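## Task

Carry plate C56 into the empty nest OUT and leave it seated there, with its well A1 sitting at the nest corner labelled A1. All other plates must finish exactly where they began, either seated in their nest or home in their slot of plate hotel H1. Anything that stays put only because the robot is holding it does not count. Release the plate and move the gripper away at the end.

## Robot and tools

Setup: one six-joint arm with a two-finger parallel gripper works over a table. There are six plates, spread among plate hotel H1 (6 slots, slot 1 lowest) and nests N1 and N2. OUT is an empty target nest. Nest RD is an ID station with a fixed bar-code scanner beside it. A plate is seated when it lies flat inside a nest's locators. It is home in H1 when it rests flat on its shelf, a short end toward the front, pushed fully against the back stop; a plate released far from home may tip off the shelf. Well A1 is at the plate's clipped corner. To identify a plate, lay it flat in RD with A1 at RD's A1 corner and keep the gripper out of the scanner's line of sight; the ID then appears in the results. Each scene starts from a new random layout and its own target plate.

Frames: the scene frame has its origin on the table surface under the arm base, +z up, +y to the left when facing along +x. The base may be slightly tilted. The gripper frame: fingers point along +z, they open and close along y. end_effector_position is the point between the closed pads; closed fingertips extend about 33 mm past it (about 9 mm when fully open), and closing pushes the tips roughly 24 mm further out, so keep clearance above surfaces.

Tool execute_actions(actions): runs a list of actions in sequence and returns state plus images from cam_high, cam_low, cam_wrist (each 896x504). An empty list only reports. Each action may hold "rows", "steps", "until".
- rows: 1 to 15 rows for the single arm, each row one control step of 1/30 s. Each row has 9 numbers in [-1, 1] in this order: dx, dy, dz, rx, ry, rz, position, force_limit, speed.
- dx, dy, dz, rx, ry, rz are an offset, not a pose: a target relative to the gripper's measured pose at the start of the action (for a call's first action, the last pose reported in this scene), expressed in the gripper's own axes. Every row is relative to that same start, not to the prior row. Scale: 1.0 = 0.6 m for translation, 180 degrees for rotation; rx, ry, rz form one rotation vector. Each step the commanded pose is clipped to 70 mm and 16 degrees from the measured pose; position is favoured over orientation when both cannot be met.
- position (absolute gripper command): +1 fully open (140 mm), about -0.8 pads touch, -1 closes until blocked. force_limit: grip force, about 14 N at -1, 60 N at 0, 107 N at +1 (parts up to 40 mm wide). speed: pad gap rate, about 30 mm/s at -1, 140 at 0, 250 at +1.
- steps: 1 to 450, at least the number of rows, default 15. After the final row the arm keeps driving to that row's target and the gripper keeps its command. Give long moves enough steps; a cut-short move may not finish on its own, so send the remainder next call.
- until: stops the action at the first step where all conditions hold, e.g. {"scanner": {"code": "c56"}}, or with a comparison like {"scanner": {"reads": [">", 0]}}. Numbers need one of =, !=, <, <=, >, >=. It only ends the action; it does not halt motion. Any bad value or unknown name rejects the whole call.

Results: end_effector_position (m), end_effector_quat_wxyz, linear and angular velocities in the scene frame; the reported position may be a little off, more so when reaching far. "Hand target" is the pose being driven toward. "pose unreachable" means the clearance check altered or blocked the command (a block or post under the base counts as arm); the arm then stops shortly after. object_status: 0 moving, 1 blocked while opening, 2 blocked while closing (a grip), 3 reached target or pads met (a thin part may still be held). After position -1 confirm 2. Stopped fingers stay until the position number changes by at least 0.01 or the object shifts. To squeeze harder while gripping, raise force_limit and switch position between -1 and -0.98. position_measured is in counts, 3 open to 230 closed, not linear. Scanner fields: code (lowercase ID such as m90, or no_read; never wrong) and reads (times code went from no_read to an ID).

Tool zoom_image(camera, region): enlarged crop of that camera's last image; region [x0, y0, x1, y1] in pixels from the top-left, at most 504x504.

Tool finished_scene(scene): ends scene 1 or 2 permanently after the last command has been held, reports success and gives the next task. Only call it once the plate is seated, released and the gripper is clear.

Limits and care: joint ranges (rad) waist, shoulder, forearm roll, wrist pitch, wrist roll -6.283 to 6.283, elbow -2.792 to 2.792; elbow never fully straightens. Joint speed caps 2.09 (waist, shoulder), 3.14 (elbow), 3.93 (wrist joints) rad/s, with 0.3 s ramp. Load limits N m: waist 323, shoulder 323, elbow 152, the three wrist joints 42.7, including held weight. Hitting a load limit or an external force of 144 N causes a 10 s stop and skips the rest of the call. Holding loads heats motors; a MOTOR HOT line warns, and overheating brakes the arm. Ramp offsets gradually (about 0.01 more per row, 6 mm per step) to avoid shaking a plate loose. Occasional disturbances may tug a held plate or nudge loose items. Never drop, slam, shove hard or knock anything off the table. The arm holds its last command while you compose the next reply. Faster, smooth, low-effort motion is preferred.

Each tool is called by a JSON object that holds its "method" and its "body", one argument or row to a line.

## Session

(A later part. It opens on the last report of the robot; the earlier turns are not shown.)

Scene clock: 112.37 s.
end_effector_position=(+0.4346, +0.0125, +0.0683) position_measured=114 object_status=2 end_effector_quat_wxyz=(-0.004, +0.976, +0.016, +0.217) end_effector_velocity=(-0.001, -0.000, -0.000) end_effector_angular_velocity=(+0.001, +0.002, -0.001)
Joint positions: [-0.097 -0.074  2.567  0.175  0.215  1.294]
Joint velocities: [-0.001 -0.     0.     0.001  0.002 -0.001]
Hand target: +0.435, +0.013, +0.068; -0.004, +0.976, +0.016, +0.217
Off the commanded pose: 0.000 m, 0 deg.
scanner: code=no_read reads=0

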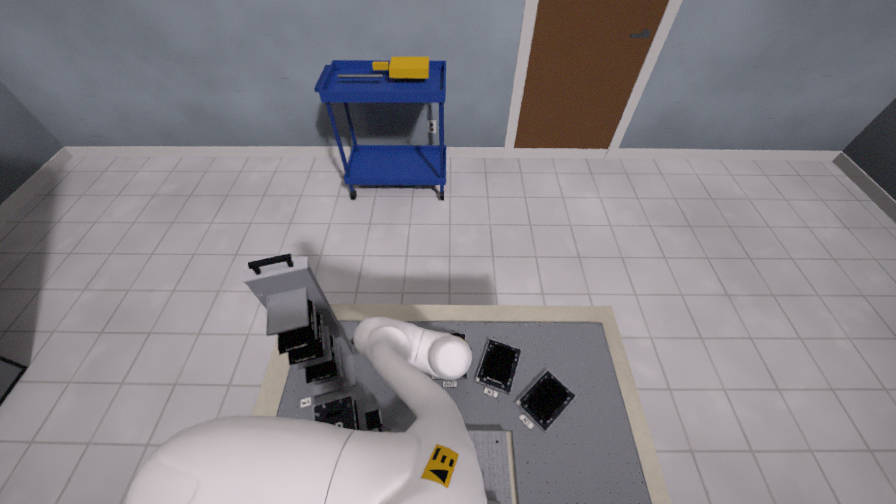

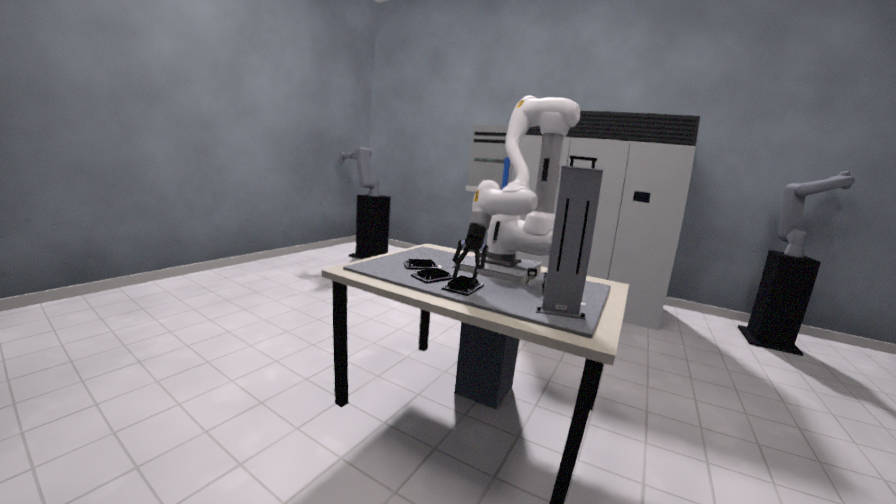

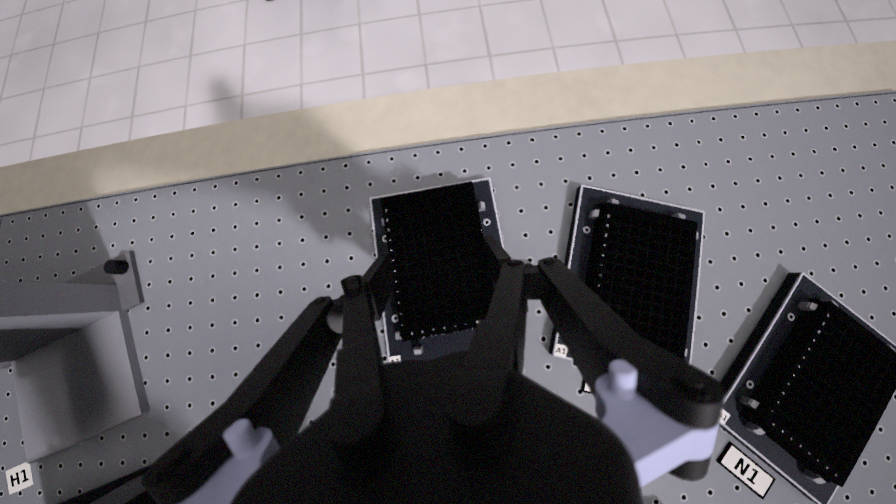

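{"method": "execute_actions", "body": {
  "actions": [
    {"rows":[[-0.003,0,-0.001,0,0,0,-0.98,0.3,-1],[-0.006,0,-0.0028,0,0,0,-0.98,0.3,-1],[-0.007,0,-0.001,0,0,0,-0.98,0.3,-1],[-0.008,0,0.002,0,0,0,-0.98,0.3,-1],[-0.0095,0,0.0047,0,0,0,-0.98,0.3,-1]],"steps":20}
  ]
}}

{"method": "zoom_image", "body": {
  "camera": "cam_wrist",
  "region": [320, 150, 560, 380]
}}

{"method": "zoom_image", "body": {
  "camera": "cam_wrist",
  "region": [520, 150, 760, 380]
}}

Scene clock: 117.43 s.
end_effector_position=(+0.4306, +0.0124, +0.0633) position_measured=114 object_status=2 end_effector_quat_wxyz=(-0.004, +0.976, +0.016, +0.217) end_effector_velocity=(+0.000, -0.000, +0.001) end_effector_angular_velocity=(-0.000, -0.002, +0.000)
Joint positions: [-0.099 -0.069  2.578  0.192  0.2    1.275]
Joint velocities: [-0.    -0.001 -0.    -0.001 -0.     0.   ]
Hand target: +0.431, +0.012, +0.063; -0.004, +0.976, +0.016, +0.217
Off the commanded pose: 0.000 m, 0 deg.
scanner: code=no_read reads=0

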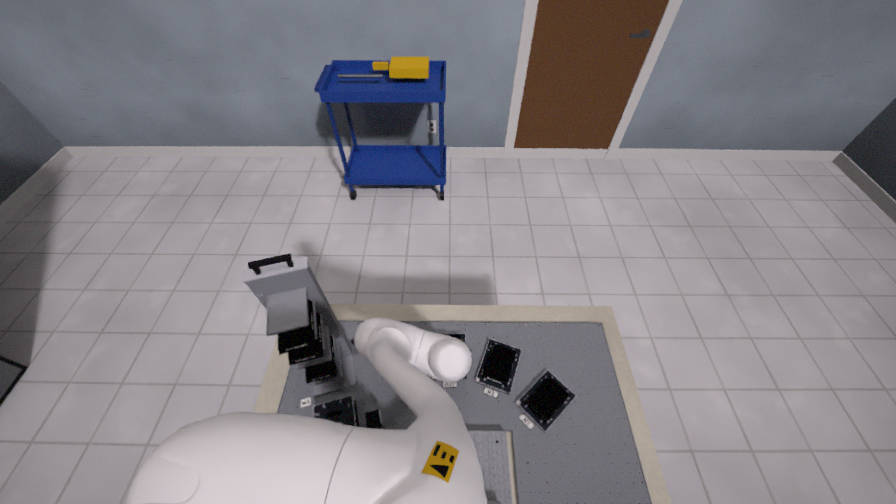

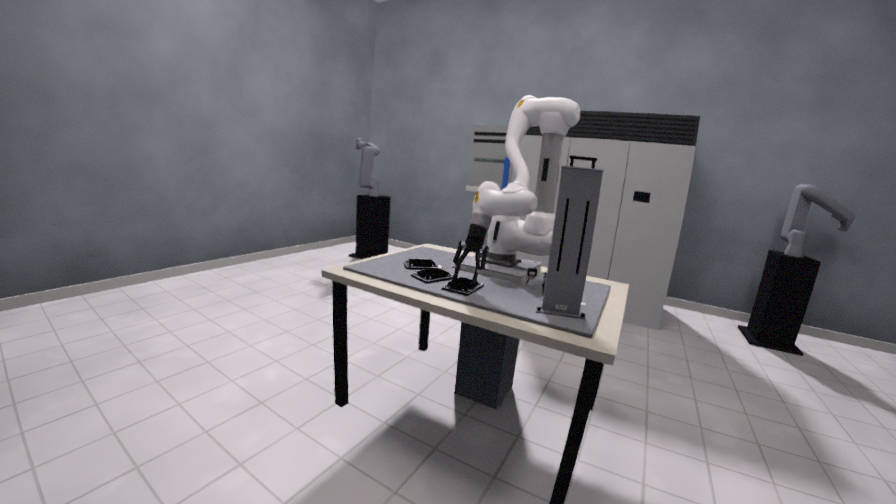

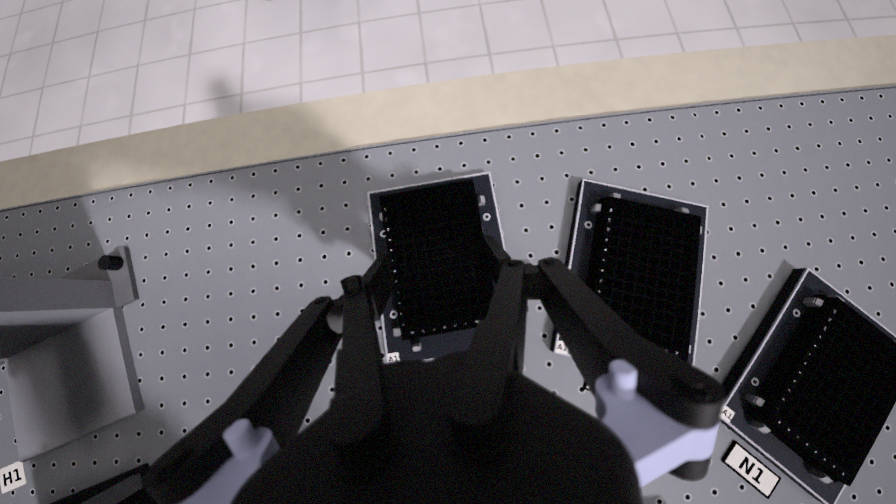

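Region (320, 150, 560, 380) of cam_wrist's 896x504 image, scaled by 2.100, with more detail than that image has; it fills the top 483 rows of this view, and the rest is white.

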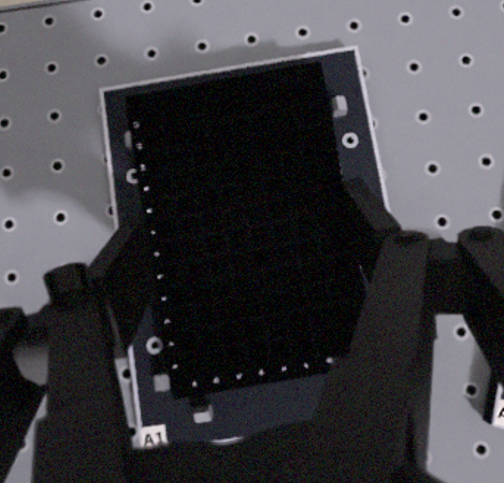

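Region (520, 150, 760, 380) of cam_wrist's 896x504 image, scaled by 2.100, with more detail than that image has; it fills the top 483 rows of this view, and the rest is white.

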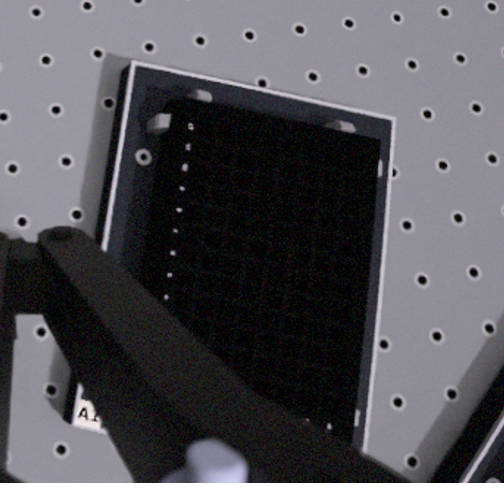

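{"method": "execute_actions", "body": {
  "actions": [
    {"rows":[[-0.001,0,-0.002,0,0,0,-0.98,0.3,-1],[-0.002,0,-0.003,0,0,0,-0.98,0.3,-1],[-0.004,0,-0.0035,0,0,0,-0.98,0.3,-1],[-0.0055,0,-0.004,0,0,0,-0.98,0.3,-1]],"steps":18}
  ]
}}

{"method": "zoom_image", "body": {
  "camera": "cam_wrist",
  "region": [320, 150, 560, 380]
}}

{"method": "zoom_image", "body": {
  "camera": "cam_low",
  "region": [430, 260, 500, 300]
}}

Scene clock: 121.60 s.
end_effector_position=(+0.4266, +0.0123, +0.0641) position_measured=114 object_status=2 end_effector_quat_wxyz=(-0.004, +0.976, +0.016, +0.217) end_effector_velocity=(-0.001, +0.000, -0.001) end_effector_angular_velocity=(+0.000, +0.001, -0.001)
Joint positions: [-0.1   -0.078  2.584  0.192  0.203  1.274]
Joint velocities: [ 0.     0.     0.001  0.    -0.     0.001]
Hand target: +0.427, +0.012, +0.064; -0.004, +0.976, +0.016, +0.217
Off the commanded pose: 0.000 m, 0 deg.
scanner: code=no_read reads=0

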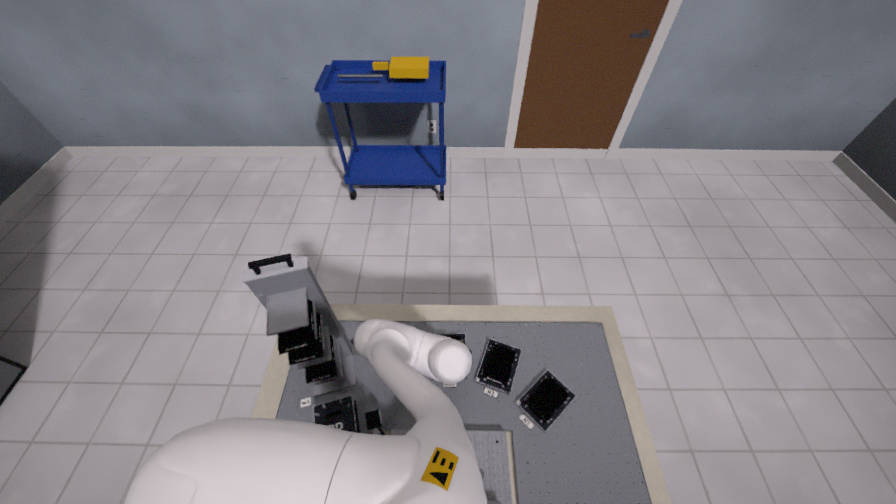

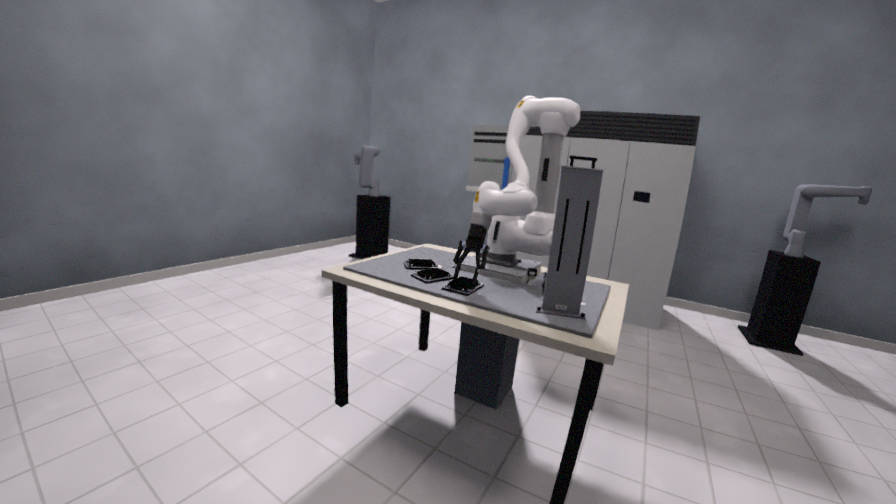

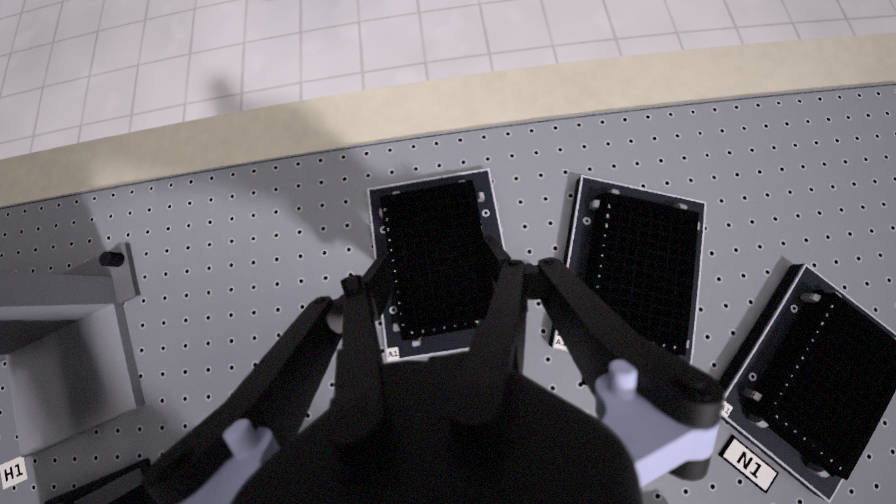

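Region (320, 150, 560, 380) of cam_wrist's 896x504 image, scaled by 2.100, with more detail than that image has; it fills the top 483 rows of this view, and the rest is white.

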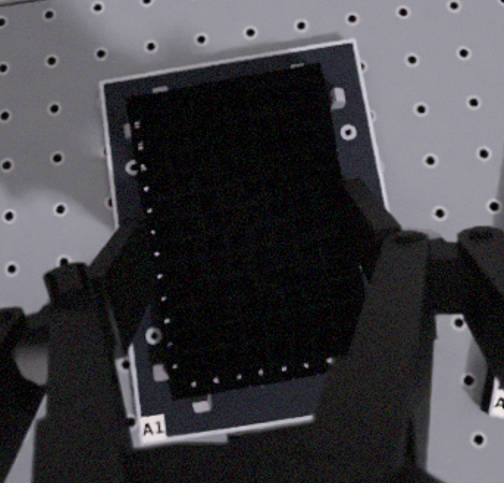

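Region (430, 260, 500, 300) of cam_low's 896x504 image, scaled by 7.200, with more detail than that image has; it fills the top 288 rows of this view, and the rest is white.

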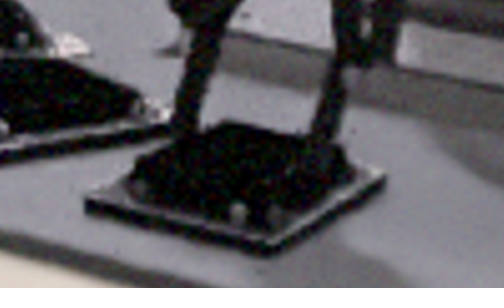

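Descend 3.5 mm slowly.

{"method": "execute_actions", "body": {
  "actions": [
    {"rows":[[-0.0005,0,0.001,0,0,0,-0.98,0.3,-1],[-0.001,0,0.002,0,0,0,-0.98,0.3,-1],[-0.0015,0,0.003,0,0,0,-0.98,0.3,-1],[-0.002,0,0.004,0,0,0,-0.98,0.3,-1],[-0.0025,0,0.0053,0,0,0,-0.98,0.3,-1]],"steps":18}
  ]
}}

{"method": "zoom_image", "body": {
  "camera": "cam_wrist",
  "region": [320, 150, 560, 380]
}}

Scene clock: 124.43 s.
end_effector_position=(+0.4266, +0.0123, +0.0606) position_measured=114 object_status=2 end_effector_quat_wxyz=(-0.004, +0.976, +0.016, +0.217) end_effector_velocity=(+0.001, -0.000, +0.001) end_effector_angular_velocity=(+0.000, -0.002, -0.001)
Joint positions: [-0.1   -0.07   2.587  0.204  0.192  1.262]
Joint velocities: [-0.001 -0.001 -0.001  0.001 -0.     0.   ]
Hand target: +0.427, +0.012, +0.061; -0.004, +0.976, +0.016, +0.217
Off the commanded pose: 0.000 m, 0 deg.
scanner: code=no_read reads=0

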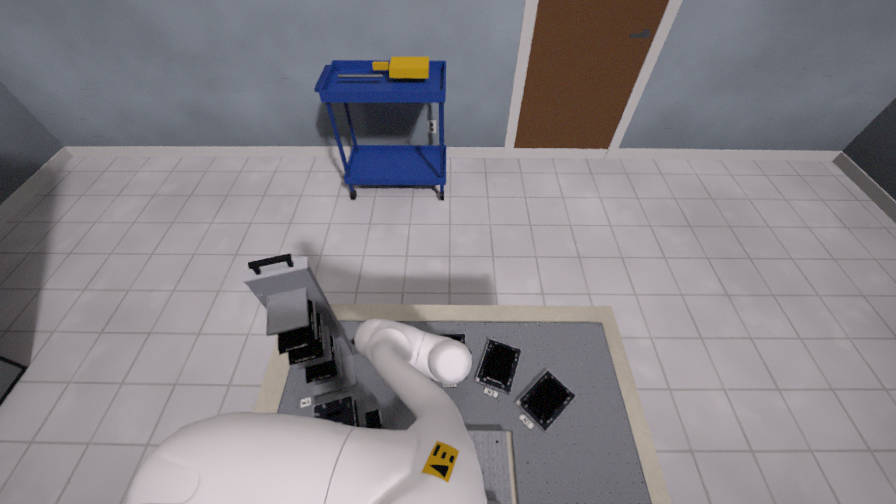

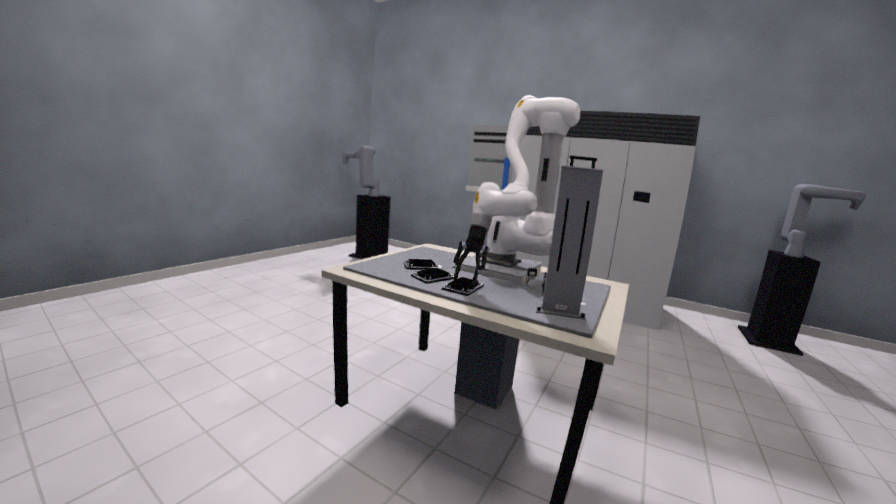

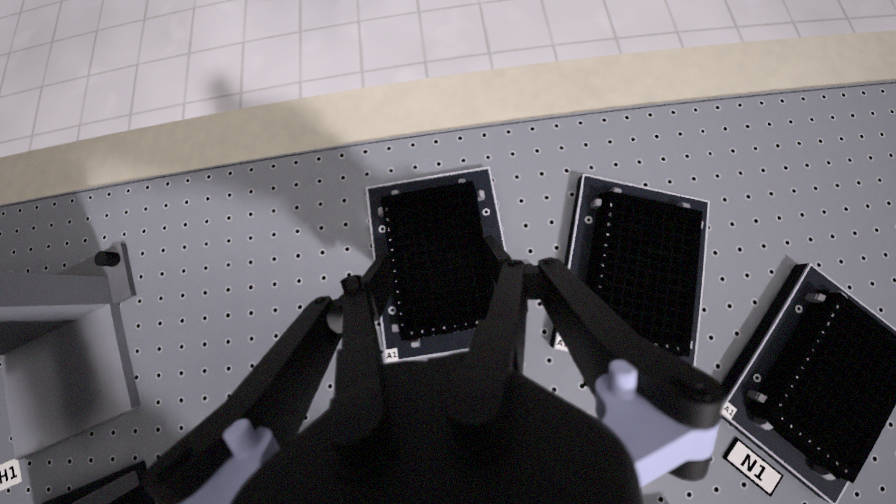

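Region (320, 150, 560, 380) of cam_wrist's 896x504 image, scaled by 2.100, with more detail than that image has; it fills the top 483 rows of this view, and the rest is white.

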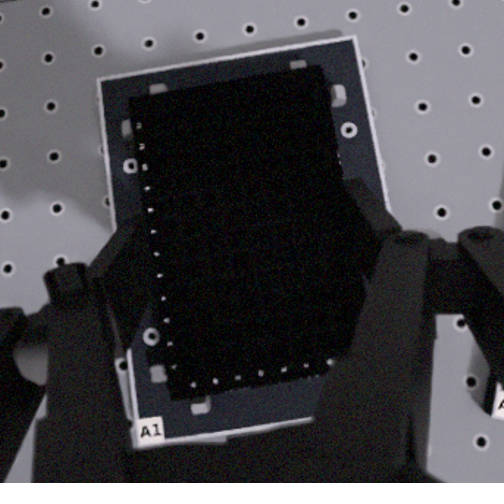

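Leveling out. Release and lift.

{"method": "execute_actions", "body": {
  "actions": [
    {"rows":[[0,0,0,0,0,0,0.45,-0.5,-1]],"steps":30},
    {"rows":[[0.002,0,-0.004,0,0,0,0.45,-0.5,-1],[0.005,0,-0.011,0,0,0,0.45,-0.5,-1],[0.01,0,-0.021,0,0,0,0.45,-0.5,-1],[0.016,0,-0.034,0,0,0,0.45,-0.5,-1],[0.022,0,-0.047,0,0,0,0.45,-0.5,-1],[0.028,0,-0.06,0,0,0,1,-0.5,0],[0.034,0,-0.073,0,0,0,1,-0.5,0],[0.04,0,-0.086,0,0,0,1,-0.5,0],[0.046,0,-0.099,0,0,0,1,-0.5,0],[0.052,0,-0.112,0,0,0,1,-0.5,0],[0.058,0,-0.125,0,0,0,1,-0.5,0],[0.064,0,-0.138,0,0,0,1,-0.5,0],[0.07,0,-0.15,0,0,0,1,-0.5,0]],"steps":28}
  ]
}}

{"method": "zoom_image", "body": {
  "camera": "cam_wrist",
  "region": [360, 180, 540, 360]
}}

{"method": "zoom_image", "body": {
  "camera": "cam_low",
  "region": [400, 250, 500, 305]
}}

Scene clock: 131.47 s.
end_effector_position=(+0.4266, +0.0120, +0.1598) position_measured=3 object_status=3 end_effector_quat_wxyz=(-0.004, +0.976, +0.016, +0.217) end_effector_velocity=(+0.000, -0.000, +0.001) end_effector_angular_velocity=(-0.001, -0.001, +0.000)
Joint positions: [-0.097 -0.27   2.48   0.077  0.496  1.397]
Joint velocities: [-0.    -0.    -0.001 -0.001  0.    -0.   ]
Hand target: +0.427, +0.012, +0.160; -0.004, +0.976, +0.016, +0.217
Off the commanded pose: 0.000 m, 0 deg.
scanner: code=no_read reads=0

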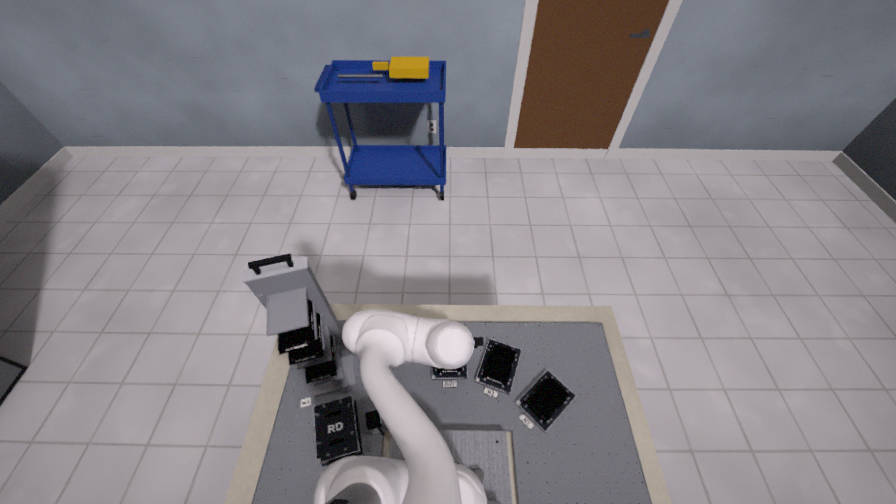

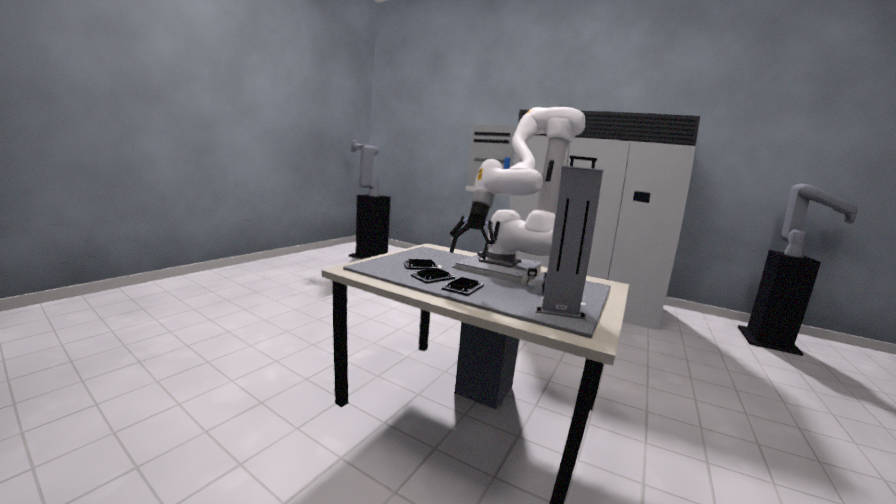

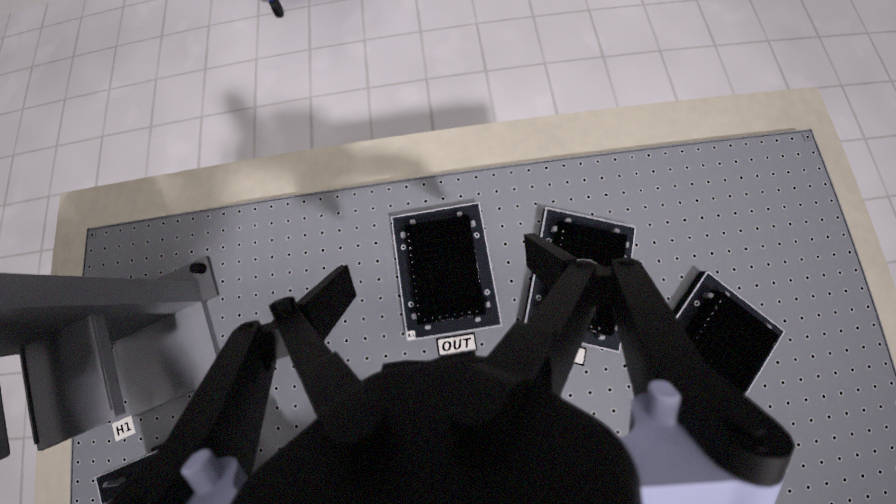

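Region (360, 180, 540, 360) of cam_wrist's 896x504 image, scaled by 2.800, with more detail than that image has.

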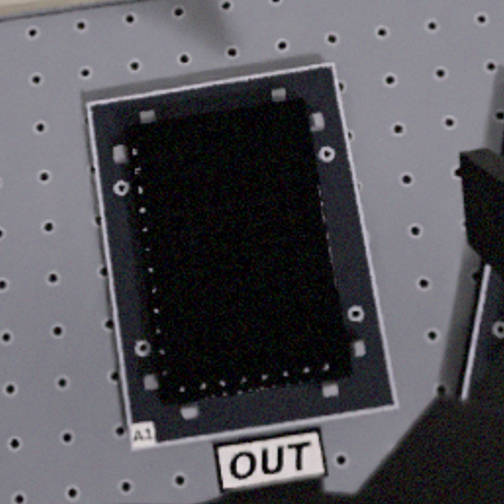

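Region (400, 250, 500, 305) of cam_low's 896x504 image, scaled by 5.040, with more detail than that image has; it fills the top 277 rows of this view, and the rest is white.

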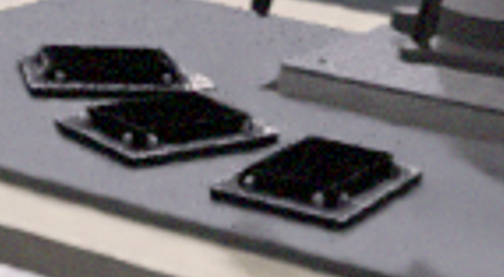

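{"method": "finished_scene", "body": {
  "scene": 2
}}

The scene is finished: the task was done.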